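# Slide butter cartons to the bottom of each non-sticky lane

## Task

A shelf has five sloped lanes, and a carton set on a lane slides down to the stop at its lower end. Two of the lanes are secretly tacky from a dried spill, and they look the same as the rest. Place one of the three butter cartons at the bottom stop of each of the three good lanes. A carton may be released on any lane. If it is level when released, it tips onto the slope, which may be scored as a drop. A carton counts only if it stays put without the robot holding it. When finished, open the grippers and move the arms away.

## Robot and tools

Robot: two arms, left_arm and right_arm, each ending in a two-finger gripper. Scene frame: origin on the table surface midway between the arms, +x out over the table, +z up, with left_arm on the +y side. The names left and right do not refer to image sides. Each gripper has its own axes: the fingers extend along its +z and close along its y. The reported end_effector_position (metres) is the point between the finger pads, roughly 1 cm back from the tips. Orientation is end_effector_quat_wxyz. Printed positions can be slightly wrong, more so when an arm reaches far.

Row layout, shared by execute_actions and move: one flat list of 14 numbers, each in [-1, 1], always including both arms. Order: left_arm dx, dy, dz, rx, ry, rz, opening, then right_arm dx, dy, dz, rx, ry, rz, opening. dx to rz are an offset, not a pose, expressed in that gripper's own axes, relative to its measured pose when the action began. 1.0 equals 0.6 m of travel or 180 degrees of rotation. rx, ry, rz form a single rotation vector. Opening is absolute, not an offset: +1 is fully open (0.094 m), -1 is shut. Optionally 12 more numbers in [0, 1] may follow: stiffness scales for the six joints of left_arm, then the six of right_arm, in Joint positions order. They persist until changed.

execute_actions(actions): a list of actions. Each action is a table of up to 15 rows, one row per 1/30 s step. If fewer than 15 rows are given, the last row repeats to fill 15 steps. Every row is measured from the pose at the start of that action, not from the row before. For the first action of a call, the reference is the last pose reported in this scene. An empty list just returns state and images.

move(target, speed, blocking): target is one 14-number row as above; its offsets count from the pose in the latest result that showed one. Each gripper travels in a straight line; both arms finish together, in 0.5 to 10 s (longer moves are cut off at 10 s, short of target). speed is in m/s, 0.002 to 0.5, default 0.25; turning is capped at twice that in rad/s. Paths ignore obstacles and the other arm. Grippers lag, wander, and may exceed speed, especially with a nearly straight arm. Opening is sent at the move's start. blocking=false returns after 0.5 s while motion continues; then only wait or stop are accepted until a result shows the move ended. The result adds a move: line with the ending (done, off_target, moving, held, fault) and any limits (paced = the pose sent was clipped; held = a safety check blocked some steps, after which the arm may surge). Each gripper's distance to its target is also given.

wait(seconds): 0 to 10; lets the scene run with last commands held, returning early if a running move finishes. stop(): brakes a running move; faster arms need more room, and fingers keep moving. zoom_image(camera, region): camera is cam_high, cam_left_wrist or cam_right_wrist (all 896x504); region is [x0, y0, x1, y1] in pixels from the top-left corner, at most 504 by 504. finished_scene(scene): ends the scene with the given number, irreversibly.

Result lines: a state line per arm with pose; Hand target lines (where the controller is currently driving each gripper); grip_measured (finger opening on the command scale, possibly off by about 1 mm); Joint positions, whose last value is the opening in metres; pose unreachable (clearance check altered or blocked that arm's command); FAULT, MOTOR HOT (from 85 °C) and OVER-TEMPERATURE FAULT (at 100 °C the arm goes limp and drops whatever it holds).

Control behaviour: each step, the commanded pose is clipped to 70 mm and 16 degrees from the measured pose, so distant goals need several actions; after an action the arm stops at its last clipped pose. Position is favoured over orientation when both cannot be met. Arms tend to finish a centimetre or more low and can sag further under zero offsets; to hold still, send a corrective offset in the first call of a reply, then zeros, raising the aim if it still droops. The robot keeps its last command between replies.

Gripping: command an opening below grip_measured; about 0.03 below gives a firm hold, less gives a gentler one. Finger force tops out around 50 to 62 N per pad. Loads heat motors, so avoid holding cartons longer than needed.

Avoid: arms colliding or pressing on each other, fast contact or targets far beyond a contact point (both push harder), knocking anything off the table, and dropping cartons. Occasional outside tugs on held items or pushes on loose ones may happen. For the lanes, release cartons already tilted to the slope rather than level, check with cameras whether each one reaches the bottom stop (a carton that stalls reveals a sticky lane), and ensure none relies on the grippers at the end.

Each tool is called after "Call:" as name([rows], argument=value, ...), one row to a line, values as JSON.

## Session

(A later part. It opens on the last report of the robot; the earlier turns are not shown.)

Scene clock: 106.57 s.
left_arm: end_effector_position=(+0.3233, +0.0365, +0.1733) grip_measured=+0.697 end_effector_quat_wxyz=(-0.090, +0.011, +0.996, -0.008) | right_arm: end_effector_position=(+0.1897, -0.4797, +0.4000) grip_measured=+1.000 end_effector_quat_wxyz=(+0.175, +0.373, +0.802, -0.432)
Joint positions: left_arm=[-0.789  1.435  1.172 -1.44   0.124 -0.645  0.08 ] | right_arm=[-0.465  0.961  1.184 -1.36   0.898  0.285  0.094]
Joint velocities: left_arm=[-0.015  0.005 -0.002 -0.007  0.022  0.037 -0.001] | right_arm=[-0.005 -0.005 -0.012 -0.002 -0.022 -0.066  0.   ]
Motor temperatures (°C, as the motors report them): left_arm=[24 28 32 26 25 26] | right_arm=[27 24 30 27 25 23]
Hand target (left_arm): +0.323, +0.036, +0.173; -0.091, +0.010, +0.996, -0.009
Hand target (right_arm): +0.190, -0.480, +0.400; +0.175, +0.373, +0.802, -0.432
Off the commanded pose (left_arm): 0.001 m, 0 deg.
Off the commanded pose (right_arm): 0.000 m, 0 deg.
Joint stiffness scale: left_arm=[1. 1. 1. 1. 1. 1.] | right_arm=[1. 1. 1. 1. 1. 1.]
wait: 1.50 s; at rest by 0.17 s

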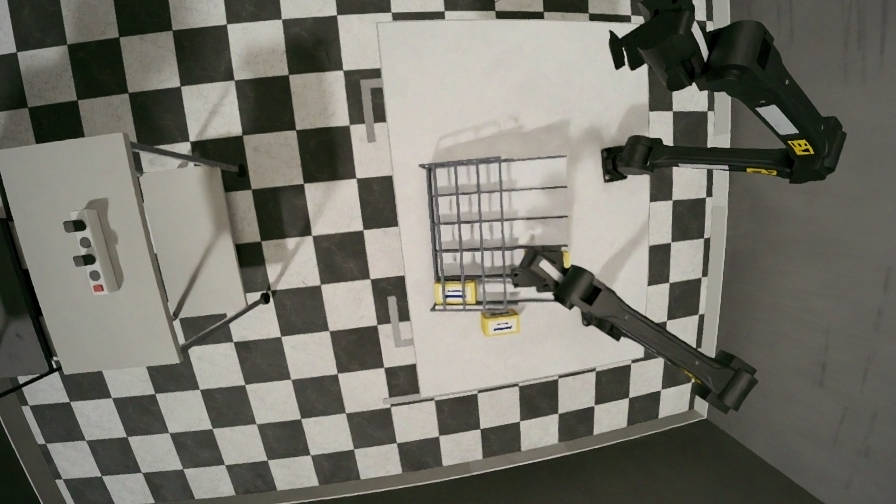

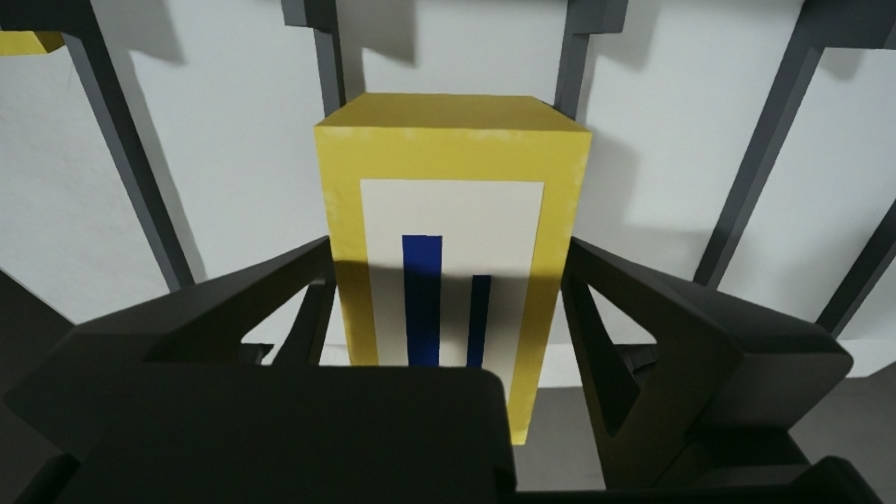

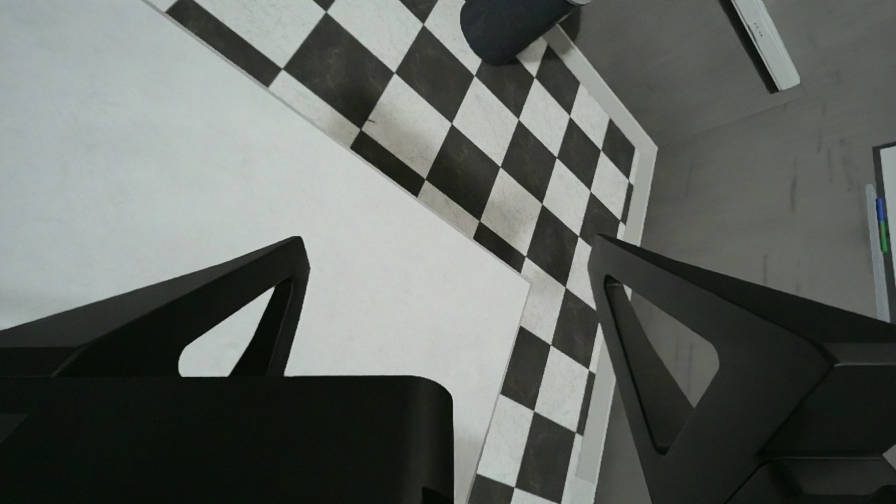

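Call:
move(target=[0,0,0,0,0,0,0, 0,0,0,0,0,0,1])

Call:
move(target=[-0.02,0,-0.11,0,-0.015,0,0.28, 0,0,0,0,0,0,1], speed=0.1)

Call:
move(target=[-0.03,-0.175,-0.04,0,-0.015,0,0.28, 0,0,0,0,0,0,1], speed=0.1)

Scene clock: 110.10 s.
left_arm: end_effector_position=(+0.3234, +0.0366, +0.1732) grip_measured=+0.322 end_effector_quat_wxyz=(-0.090, +0.011, +0.996, -0.008) | right_arm: end_effector_position=(+0.1897, -0.4797, +0.4000) grip_measured=+1.000 end_effector_quat_wxyz=(+0.175, +0.373, +0.802, -0.432)
Joint positions: left_arm=[-0.789  1.435  1.172 -1.44   0.123 -0.645  0.062] | right_arm=[-0.465  0.961  1.184 -1.36   0.898  0.285  0.094]
Joint velocities: left_arm=[-0.015  0.005 -0.012 -0.002 -0.007  0.022 -0.001] | right_arm=[ 0.005  0.005 -0.012 -0.007 -0.066  0.022  0.   ]
Motor temperatures (°C, as the motors report them): left_arm=[24 28 31 26 25 26] | right_arm=[27 24 30 27 25 23]
Hand target (left_arm): +0.323, +0.036, +0.173; -0.090, +0.011, +0.996, -0.008
Hand target (right_arm): +0.190, -0.480, +0.400; +0.175, +0.373, +0.802, -0.432
Off the commanded pose (left_arm): 0.000 m, 0 deg.
Off the commanded pose (right_arm): 0.000 m, 0 deg.
Joint stiffness scale: left_arm=[1. 1. 1. 1. 1. 1.] | right_arm=[1. 1. 1. 1. 1. 1.]
move: done

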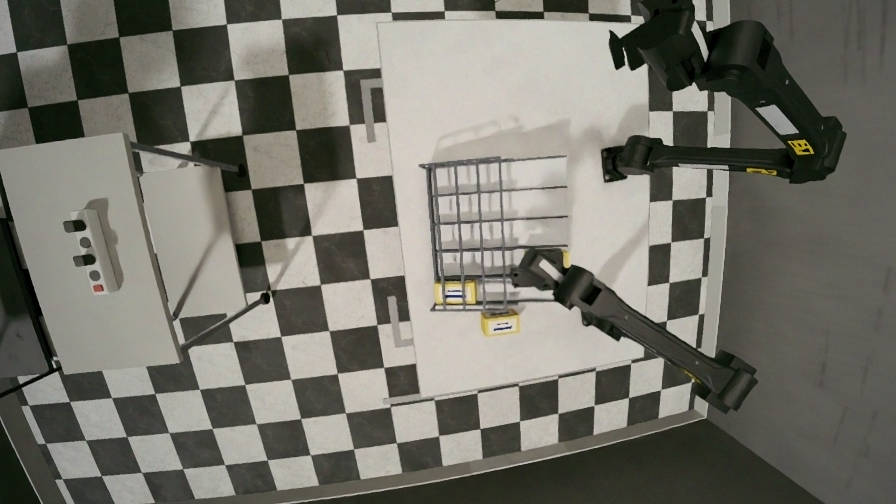

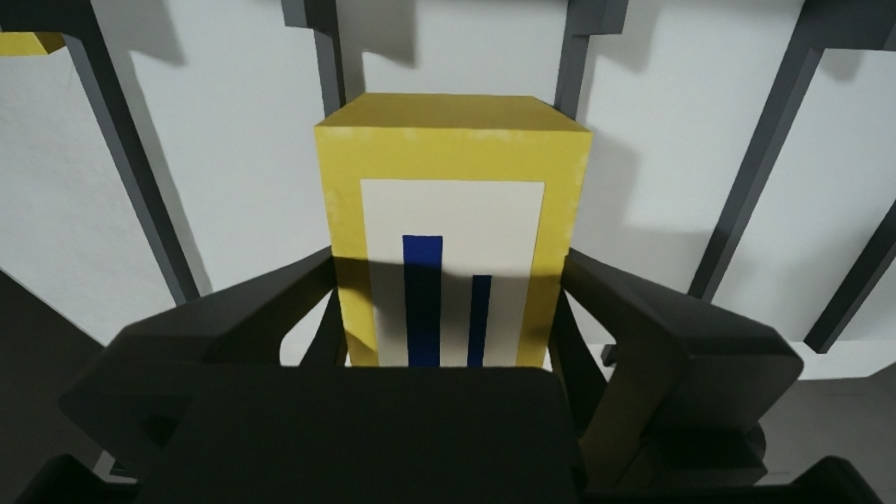

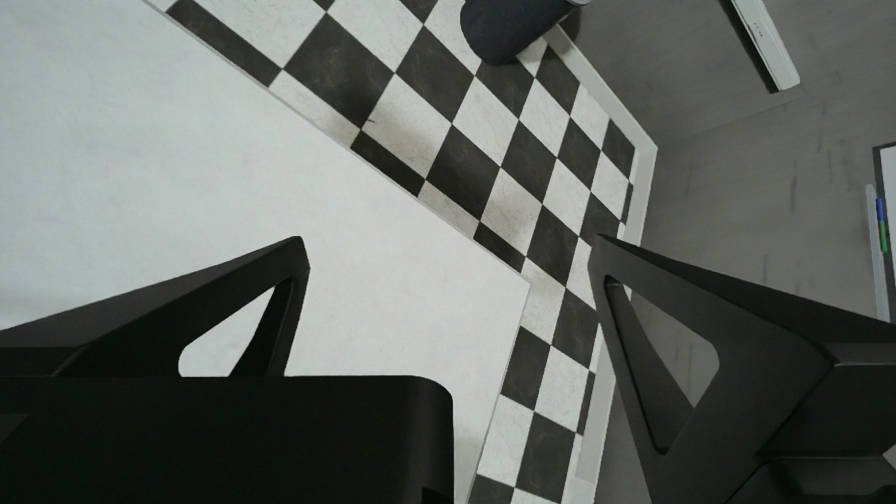

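Scene clock: 111.17 s.
left_arm: end_effector_position=(+0.3341, +0.0437, +0.2080) grip_measured=+0.322 end_effector_quat_wxyz=(-0.086, +0.005, +0.996, +0.009) | right_arm: end_effector_position=(+0.1897, -0.4797, +0.4000) grip_measured=+1.000 end_effector_quat_wxyz=(+0.175, +0.373, +0.802, -0.432)
Joint positions: left_arm=[-0.771  1.435  1.265 -1.55   0.091 -0.64   0.062] | right_arm=[-0.465  0.961  1.184 -1.36   0.898  0.285  0.094]
Joint velocities: left_arm=[ 0.005  0.005 -0.002 -0.007 -0.037  0.022  0.   ] | right_arm=[-0.015 -0.015 -0.007  0.007  0.022  0.007  0.   ]
Motor temperatures (°C, as the motors report them): left_arm=[24 28 32 26 25 26] | right_arm=[27 24 30 27 25 23]
Hand target (left_arm): +0.346, +0.038, +0.235; -0.066, +0.010, +0.998, -0.008
Hand target (right_arm): +0.190, -0.480, +0.400; +0.175, +0.373, +0.802, -0.432
Off the commanded pose (left_arm): 0.031 m, 3 deg.
Off the commanded pose (right_arm): 0.000 m, 0 deg.
Joint stiffness scale: left_arm=[1. 1. 1. 1. 1. 1.] | right_arm=[1. 1. 1. 1. 1. 1.]
move: off_target (left_arm)

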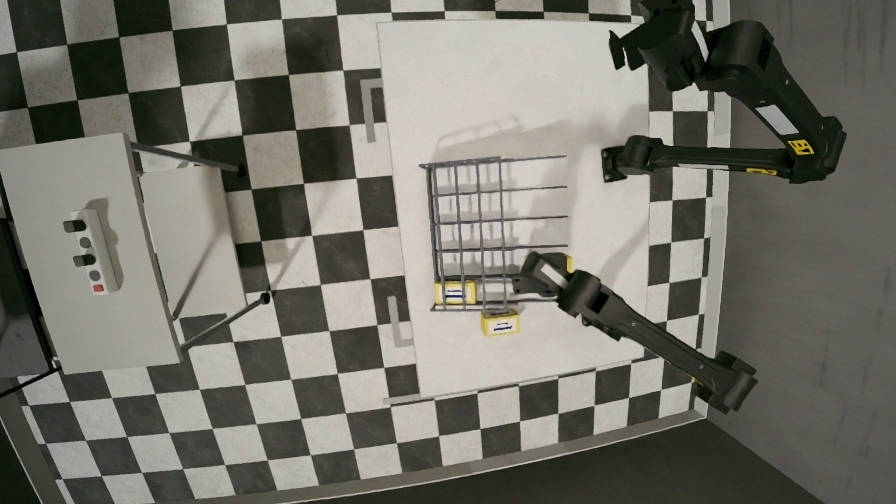

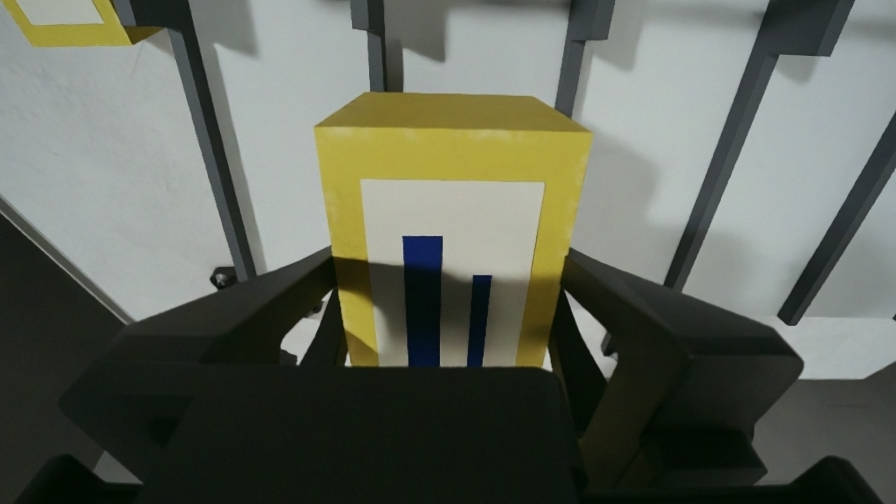

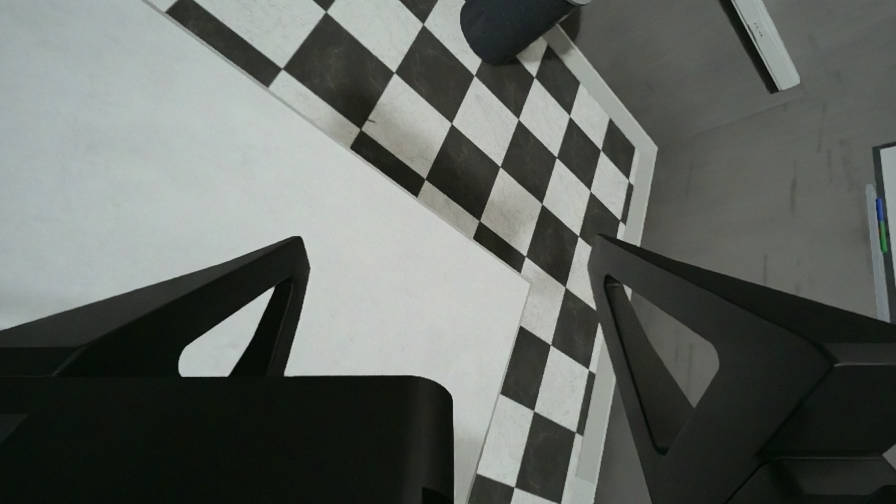

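Scene clock: 112.60 s.
left_arm: end_effector_position=(+0.3452, -0.0486, +0.1984) grip_measured=+0.322 end_effector_quat_wxyz=(-0.080, +0.010, +0.996, +0.025) | right_arm: end_effector_position=(+0.1897, -0.4797, +0.4000) grip_measured=+1.000 end_effector_quat_wxyz=(+0.175, +0.373, +0.802, -0.432)
Joint positions: left_arm=[-0.923  1.625  1.457 -1.551  0.08  -0.783  0.062] | right_arm=[-0.465  0.961  1.184 -1.36   0.898  0.285  0.094]
Joint velocities: left_arm=[-0.005 -0.005 -0.012  0.002 -0.022 -0.037 -0.001] | right_arm=[-0.005 -0.005  0.017  0.017 -0.037 -0.007  0.   ]
Motor temperatures (°C, as the motors report them): left_arm=[24 28 32 26 25 26] | right_arm=[27 24 30 27 25 23]
Hand target (left_arm): +0.354, -0.061, +0.226; -0.063, +0.005, +0.998, +0.007
Hand target (right_arm): +0.190, -0.480, +0.400; +0.175, +0.373, +0.802, -0.432
Off the commanded pose (left_arm): 0.033 m, 3 deg.
Off the commanded pose (right_arm): 0.000 m, 0 deg.
Joint stiffness scale: left_arm=[1. 1. 1. 1. 1. 1.] | right_arm=[1. 1. 1. 1. 1. 1.]
move: off_target (left_arm)

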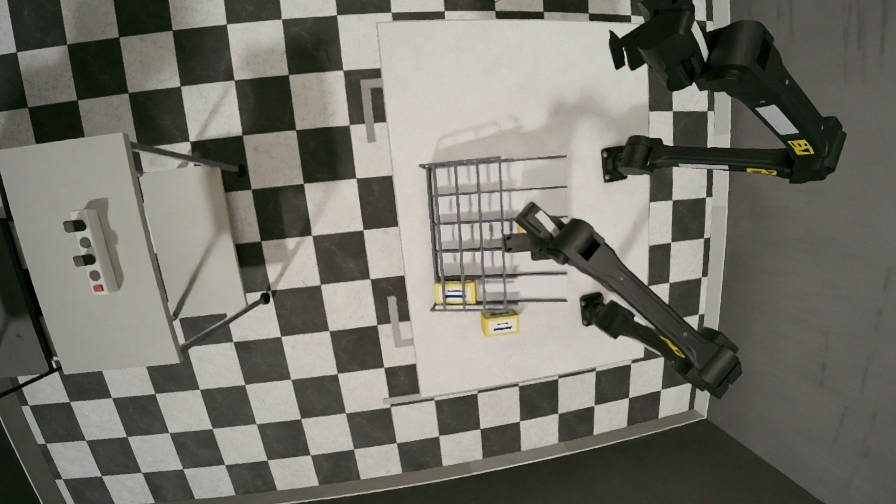

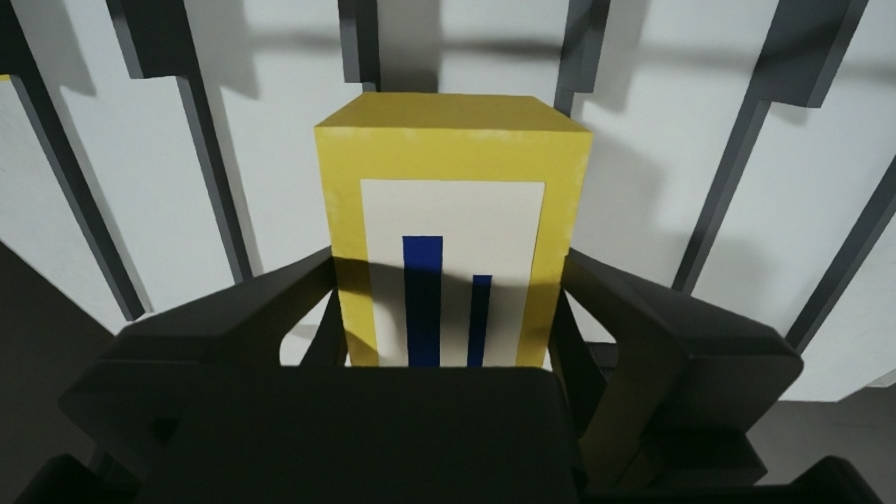

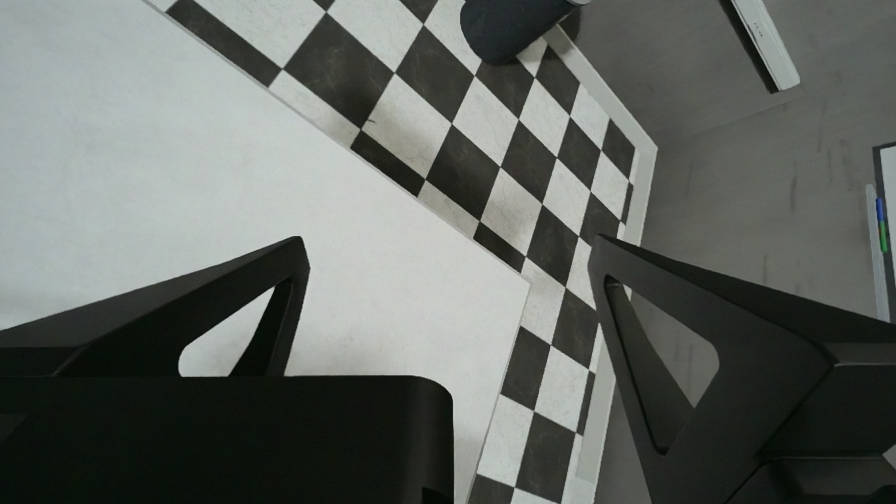

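Back 2 cm, shift −y, fix roll, stay up.

Call:
move(target=[0.03,-0.03,-0.02,0.03,0.0,0,0.28, 0,0,0,0,0,0,1], speed=0.04)

Scene clock: 115.80 s.
left_arm: end_effector_position=(+0.3331, -0.0631, +0.2006) grip_measured=+0.322 end_effector_quat_wxyz=(-0.092, +0.008, +0.996, -0.007) | right_arm: end_effector_position=(+0.1897, -0.4797, +0.4000) grip_measured=+1.000 end_effector_quat_wxyz=(+0.175, +0.373, +0.802, -0.432)
Joint positions: left_arm=[-0.941  1.611  1.445 -1.522  0.143 -0.801  0.062] | right_arm=[-0.465  0.961  1.184 -1.36   0.898  0.285  0.094]
Joint velocities: left_arm=[-0.005 -0.005  0.002  0.017 -0.051  0.037 -0.001] | right_arm=[ 0.015 -0.005 -0.012  0.002 -0.037 -0.051  0.   ]
Motor temperatures (°C, as the motors report them): left_arm=[24 28 33 26 25 26] | right_arm=[27 24 30 27 25 23]
Hand target (left_arm): +0.329, -0.067, +0.212; -0.081, +0.007, +0.996, -0.022
Hand target (right_arm): +0.190, -0.480, +0.400; +0.175, +0.373, +0.802, -0.432
Off the commanded pose (left_arm): 0.013 m, 2 deg.
Off the commanded pose (right_arm): 0.000 m, 0 deg.
Joint stiffness scale: left_arm=[1. 1. 1. 1. 1. 1.] | right_arm=[1. 1. 1. 1. 1. 1.]
move: off_target (left_arm)

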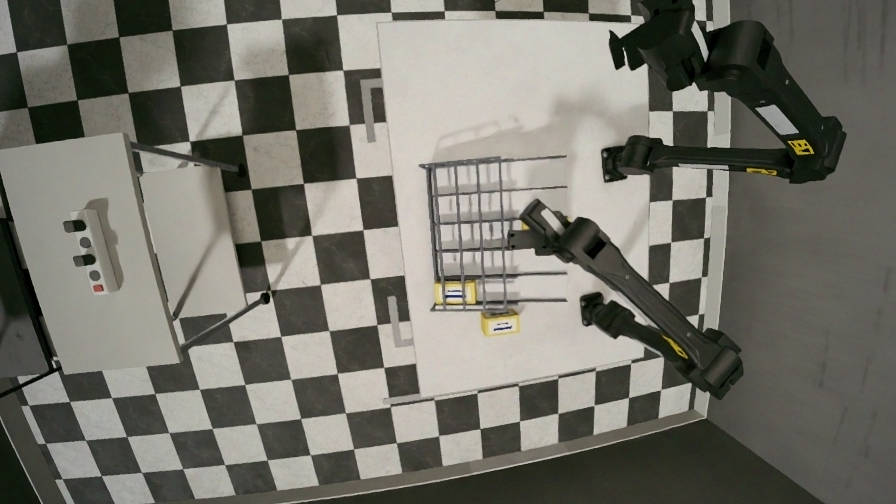

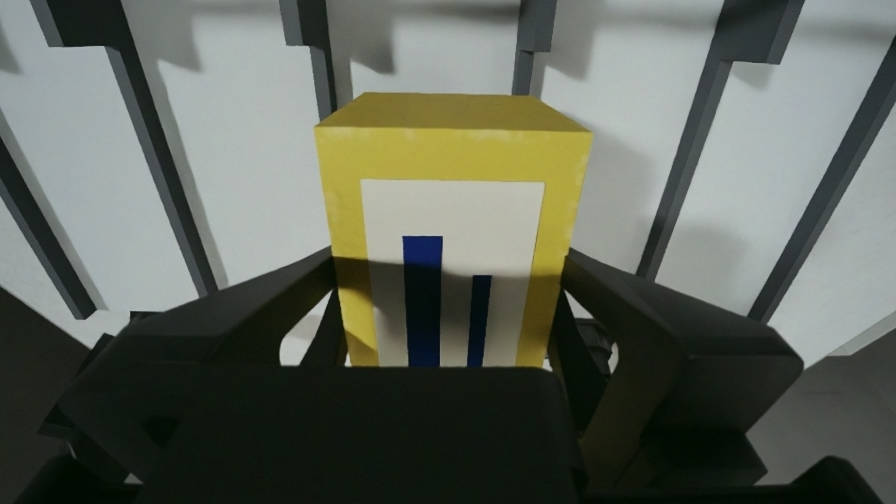

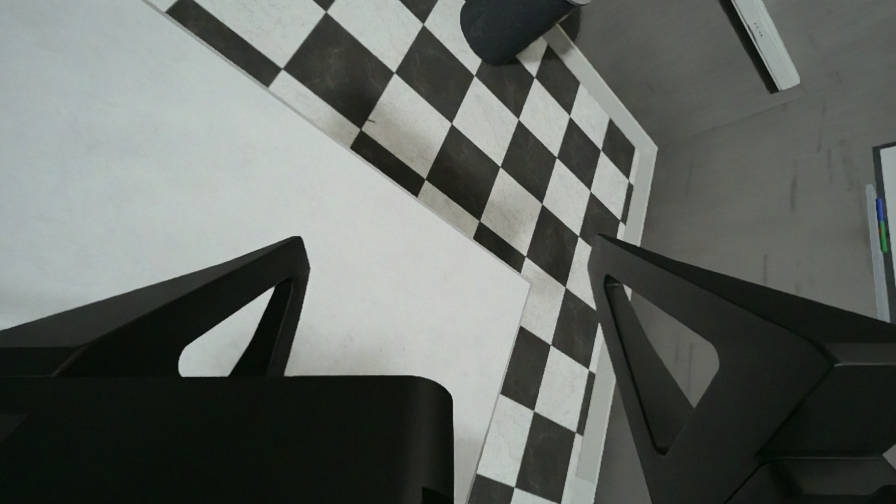

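Overshot; back +y ~1 cm.

Call:
move(target=[0.01,0.022,-0.015,0,0,0,0.28, 0,0,0,0,0,0,1], speed=0.03)

Scene clock: 118.10 s.
left_arm: end_effector_position=(+0.3304, -0.0583, +0.1967) grip_measured=+0.322 end_effector_quat_wxyz=(-0.095, +0.007, +0.995, -0.001) | right_arm: end_effector_position=(+0.1897, -0.4797, +0.4000) grip_measured=+1.000 end_effector_quat_wxyz=(+0.175, +0.373, +0.802, -0.432)
Joint positions: left_arm=[-0.939  1.607  1.428 -1.522  0.14  -0.802  0.062] | right_arm=[-0.465  0.961  1.184 -1.36   0.898  0.285  0.094]
Joint velocities: left_arm=[ 0.015 -0.034  0.007  0.002  0.066  0.081 -0.   ] | right_arm=[-0.005 -0.005  0.002  0.002  0.022  0.022  0.   ]
Motor temperatures (°C, as the motors report them): left_arm=[24 28 32 26 25 26] | right_arm=[27 24 30 27 25 23]
Hand target (left_arm): +0.329, -0.050, +0.210; -0.092, +0.008, +0.996, -0.007
Hand target (right_arm): +0.190, -0.480, +0.400; +0.175, +0.373, +0.802, -0.432
Off the commanded pose (left_arm): 0.016 m, 1 deg.
Off the commanded pose (right_arm): 0.000 m, 0 deg.
Joint stiffness scale: left_arm=[1. 1. 1. 1. 1. 1.] | right_arm=[1. 1. 1. 1. 1. 1.]
move: off_target (left_arm)

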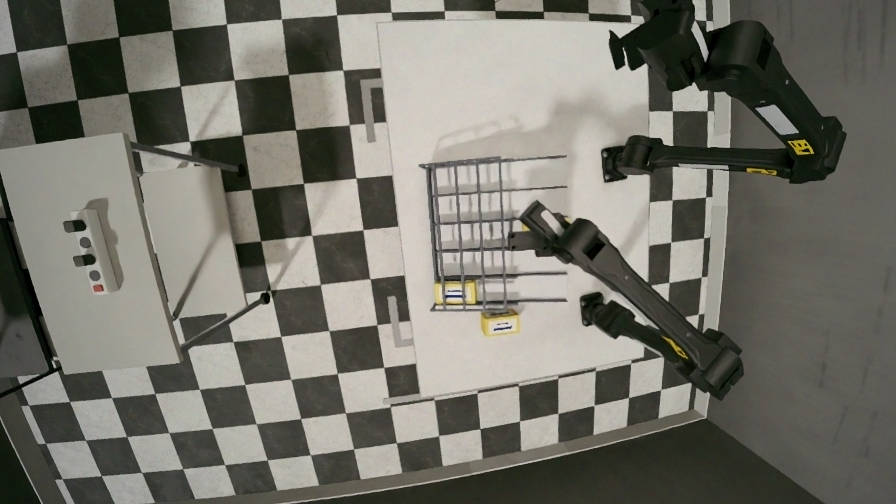

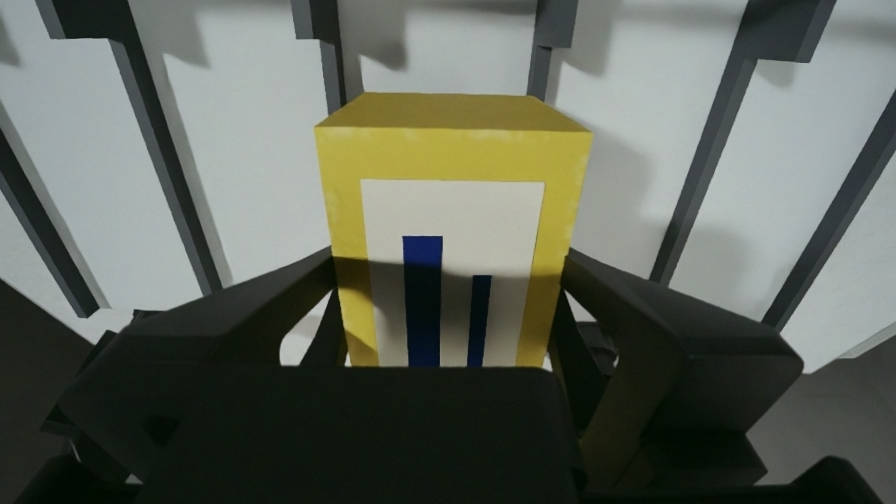

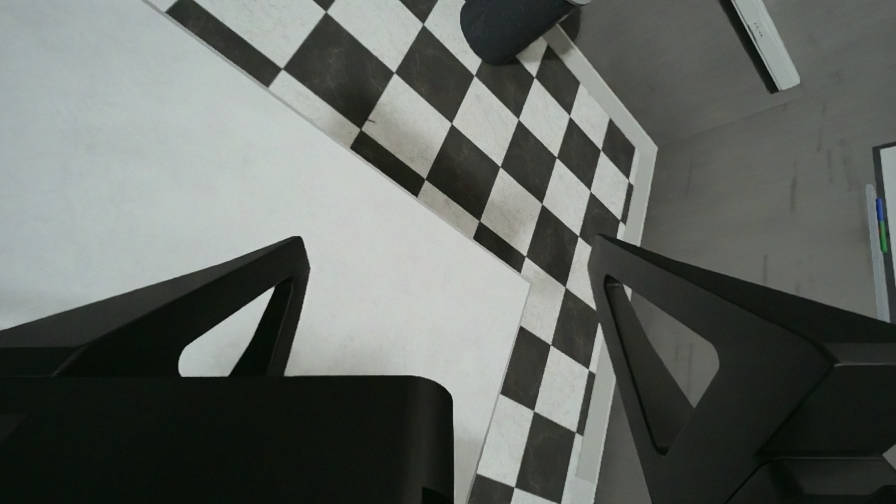

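Call:
move(target=[0,0.022,0.06,0,0,0,0.28, 0,0,0,0,0,0,1], speed=0.03)

Scene clock: 120.80 s.
left_arm: end_effector_position=(+0.3256, -0.0511, +0.1708) grip_measured=+0.322 end_effector_quat_wxyz=(-0.089, +0.006, +0.996, -0.006) | right_arm: end_effector_position=(+0.1897, -0.4797, +0.4000) grip_measured=+1.000 end_effector_quat_wxyz=(+0.175, +0.373, +0.802, -0.432)
Joint positions: left_arm=[-0.937  1.589  1.339 -1.435  0.139 -0.802  0.062] | right_arm=[-0.465  0.961  1.184 -1.36   0.898  0.285  0.094]
Joint velocities: left_arm=[-0.015 -0.015 -0.022 -0.017  0.051 -0.022 -0.001] | right_arm=[-0.005 -0.005  0.002 -0.007  0.022  0.022  0.   ]
Motor temperatures (°C, as the motors report them): left_arm=[24 29 32 26 25 26] | right_arm=[27 24 30 27 25 23]
Hand target (left_arm): +0.323, -0.045, +0.162; -0.095, +0.007, +0.995, -0.001
Hand target (right_arm): +0.190, -0.480, +0.400; +0.175, +0.373, +0.802, -0.432
Off the commanded pose (left_arm): 0.011 m, 1 deg.
Off the commanded pose (right_arm): 0.000 m, 0 deg.
Joint stiffness scale: left_arm=[1. 1. 1. 1. 1. 1.] | right_arm=[1. 1. 1. 1. 1. 1.]
move: off_target (left_arm)

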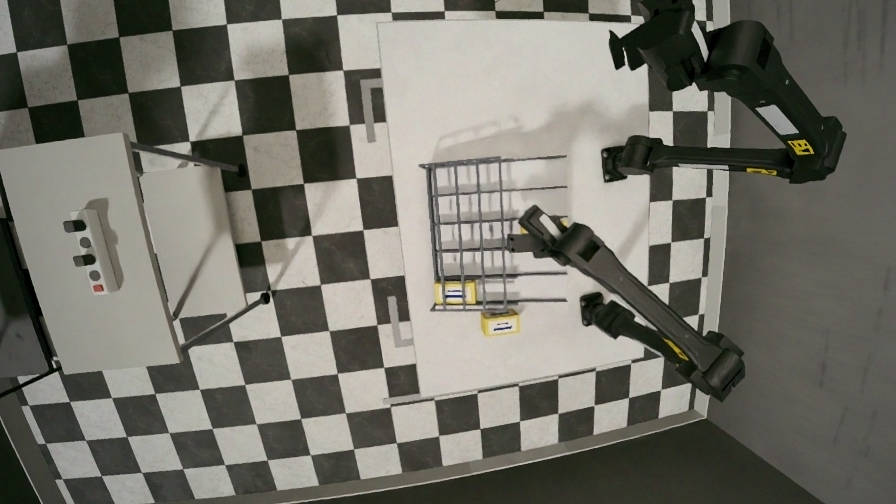

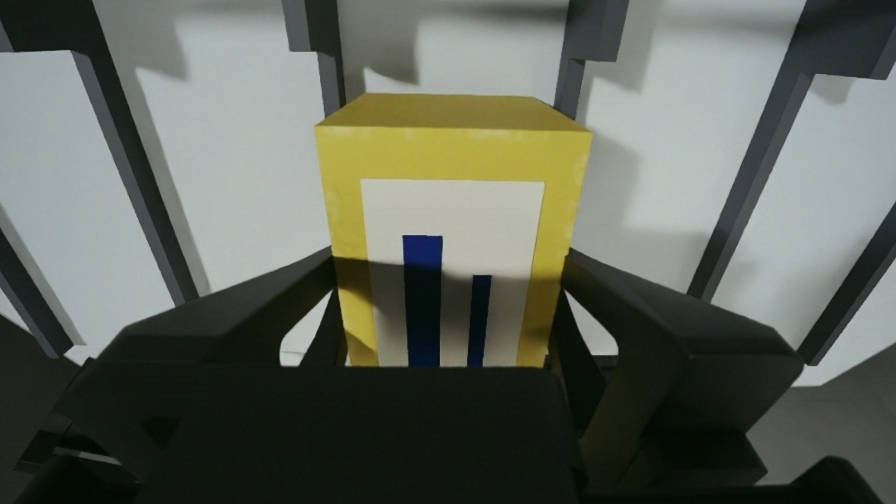

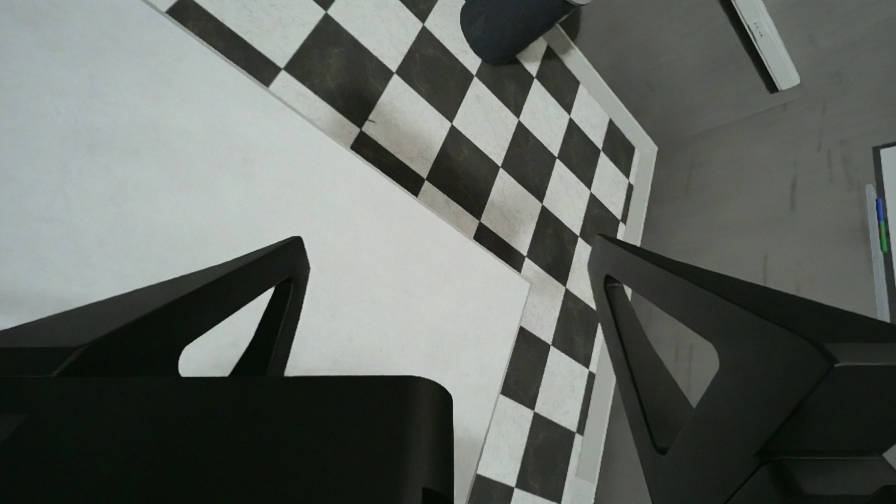

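Call:
move(target=[0,0,0,0,0,0,0.7, 0,0,0,0,0,0,1])

Call:
wait(seconds=1.5)

Scene clock: 123.17 s.
left_arm: end_effector_position=(+0.3256, -0.0510, +0.1709) grip_measured=+0.697 end_effector_quat_wxyz=(-0.089, +0.006, +0.996, -0.006) | right_arm: end_effector_position=(+0.1897, -0.4797, +0.4000) grip_measured=+1.000 end_effector_quat_wxyz=(+0.175, +0.373, +0.802, -0.432)
Joint positions: left_arm=[-0.937  1.589  1.339 -1.435  0.139 -0.802  0.08 ] | right_arm=[-0.465  0.961  1.184 -1.36   0.898  0.285  0.094]
Joint velocities: left_arm=[-0.024  0.005 -0.002  0.007  0.022  0.007 -0.001] | right_arm=[-0.005 -0.015  0.002 -0.007 -0.066 -0.007  0.   ]
Motor temperatures (°C, as the motors report them): left_arm=[24 29 32 26 25 26] | right_arm=[27 24 30 27 25 23]
Hand target (left_arm): +0.326, -0.051, +0.171; -0.089, +0.006, +0.996, -0.006
Hand target (right_arm): +0.190, -0.480, +0.400; +0.175, +0.373, +0.802, -0.432
Off the commanded pose (left_arm): 0.000 m, 0 deg.
Off the commanded pose (right_arm): 0.000 m, 0 deg.
Joint stiffness scale: left_arm=[1. 1. 1. 1. 1. 1.] | right_arm=[1. 1. 1. 1. 1. 1.]
move: done

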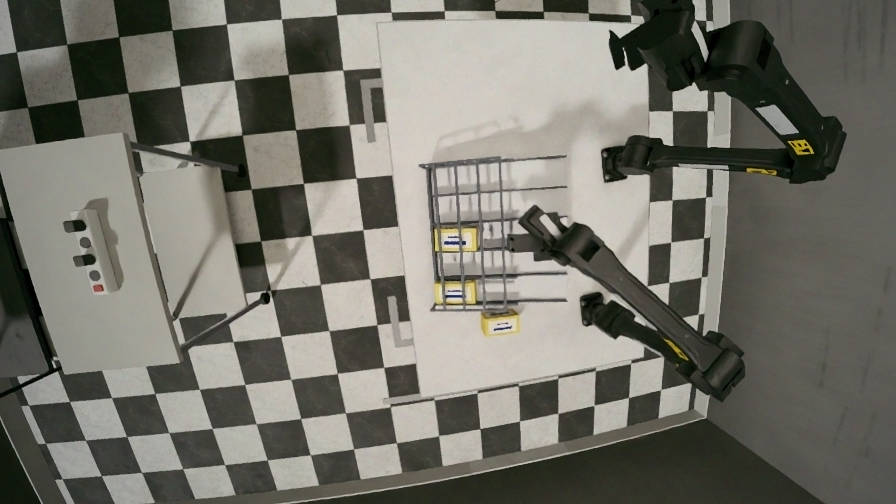

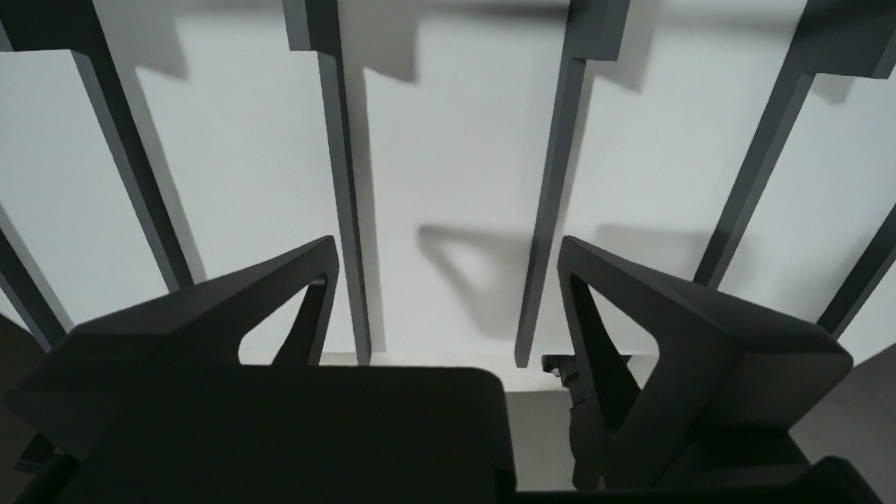

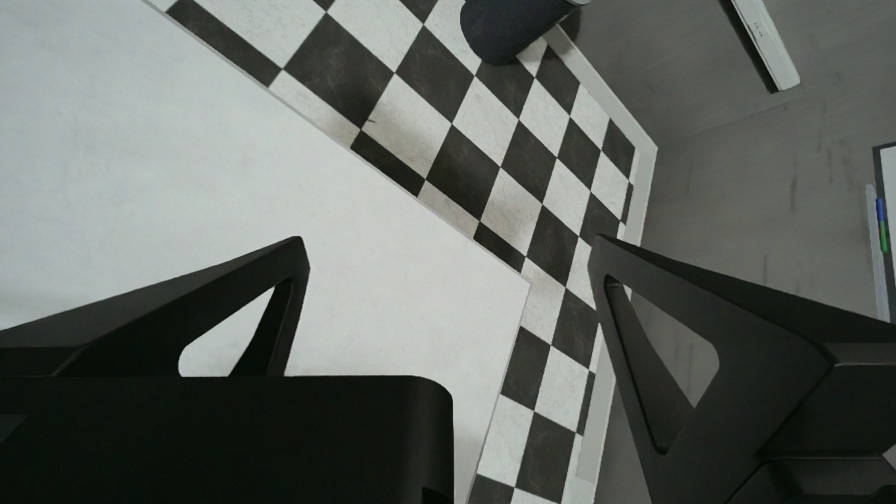

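Scene clock: 124.67 s.
left_arm: end_effector_position=(+0.3256, -0.0510, +0.1709) grip_measured=+0.697 end_effector_quat_wxyz=(-0.089, +0.006, +0.996, -0.006) | right_arm: end_effector_position=(+0.1897, -0.4797, +0.4000) grip_measured=+1.000 end_effector_quat_wxyz=(+0.175, +0.373, +0.802, -0.432)
Joint positions: left_arm=[-0.937  1.589  1.339 -1.435  0.139 -0.802  0.08 ] | right_arm=[-0.465  0.961  1.184 -1.36   0.898  0.285  0.094]
Joint velocities: left_arm=[-0.005  0.005 -0.012 -0.012 -0.066  0.066 -0.001] | right_arm=[-0.005 -0.005 -0.002  0.012  0.037  0.081  0.   ]
Motor temperatures (°C, as the motors report them): left_arm=[24 29 32 26 25 26] | right_arm=[27 24 30 27 25 23]
Hand target (left_arm): +0.326, -0.051, +0.171; -0.089, +0.006, +0.996, -0.006
Hand target (right_arm): +0.190, -0.480, +0.400; +0.175, +0.373, +0.802, -0.432
Off the commanded pose (left_arm): 0.000 m, 0 deg.
Off the commanded pose (right_arm): 0.000 m, 0 deg.
Joint stiffness scale: left_arm=[1. 1. 1. 1. 1. 1.] | right_arm=[1. 1. 1. 1. 1. 1.]
wait: 1.50 s; at rest by 0.17 s

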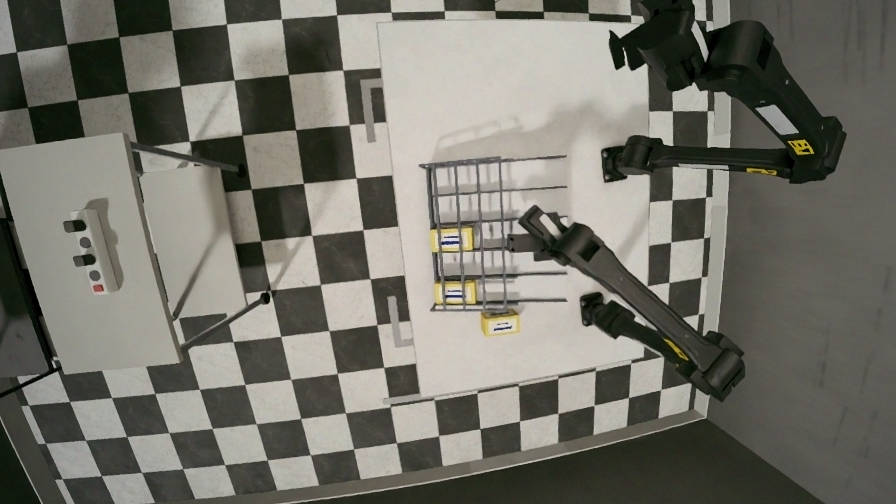

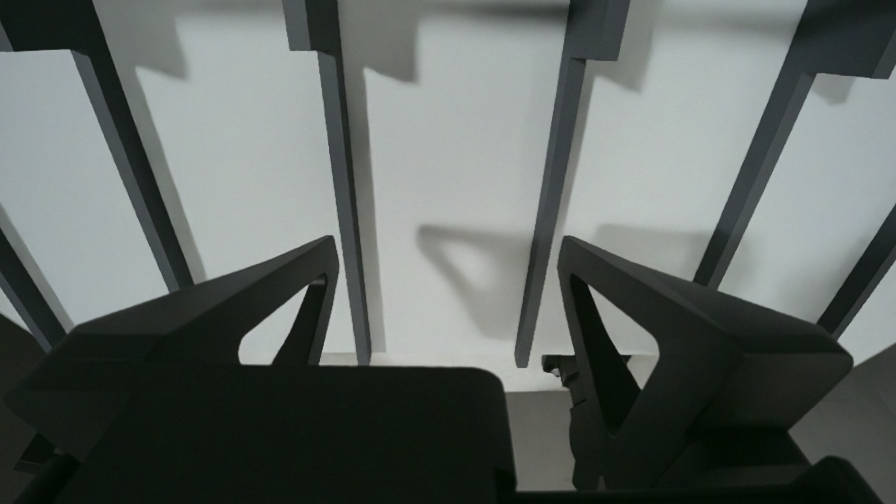

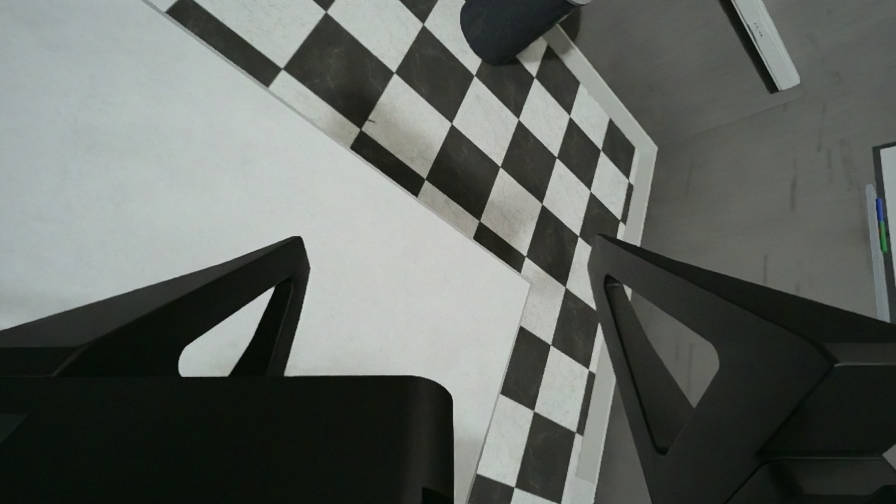

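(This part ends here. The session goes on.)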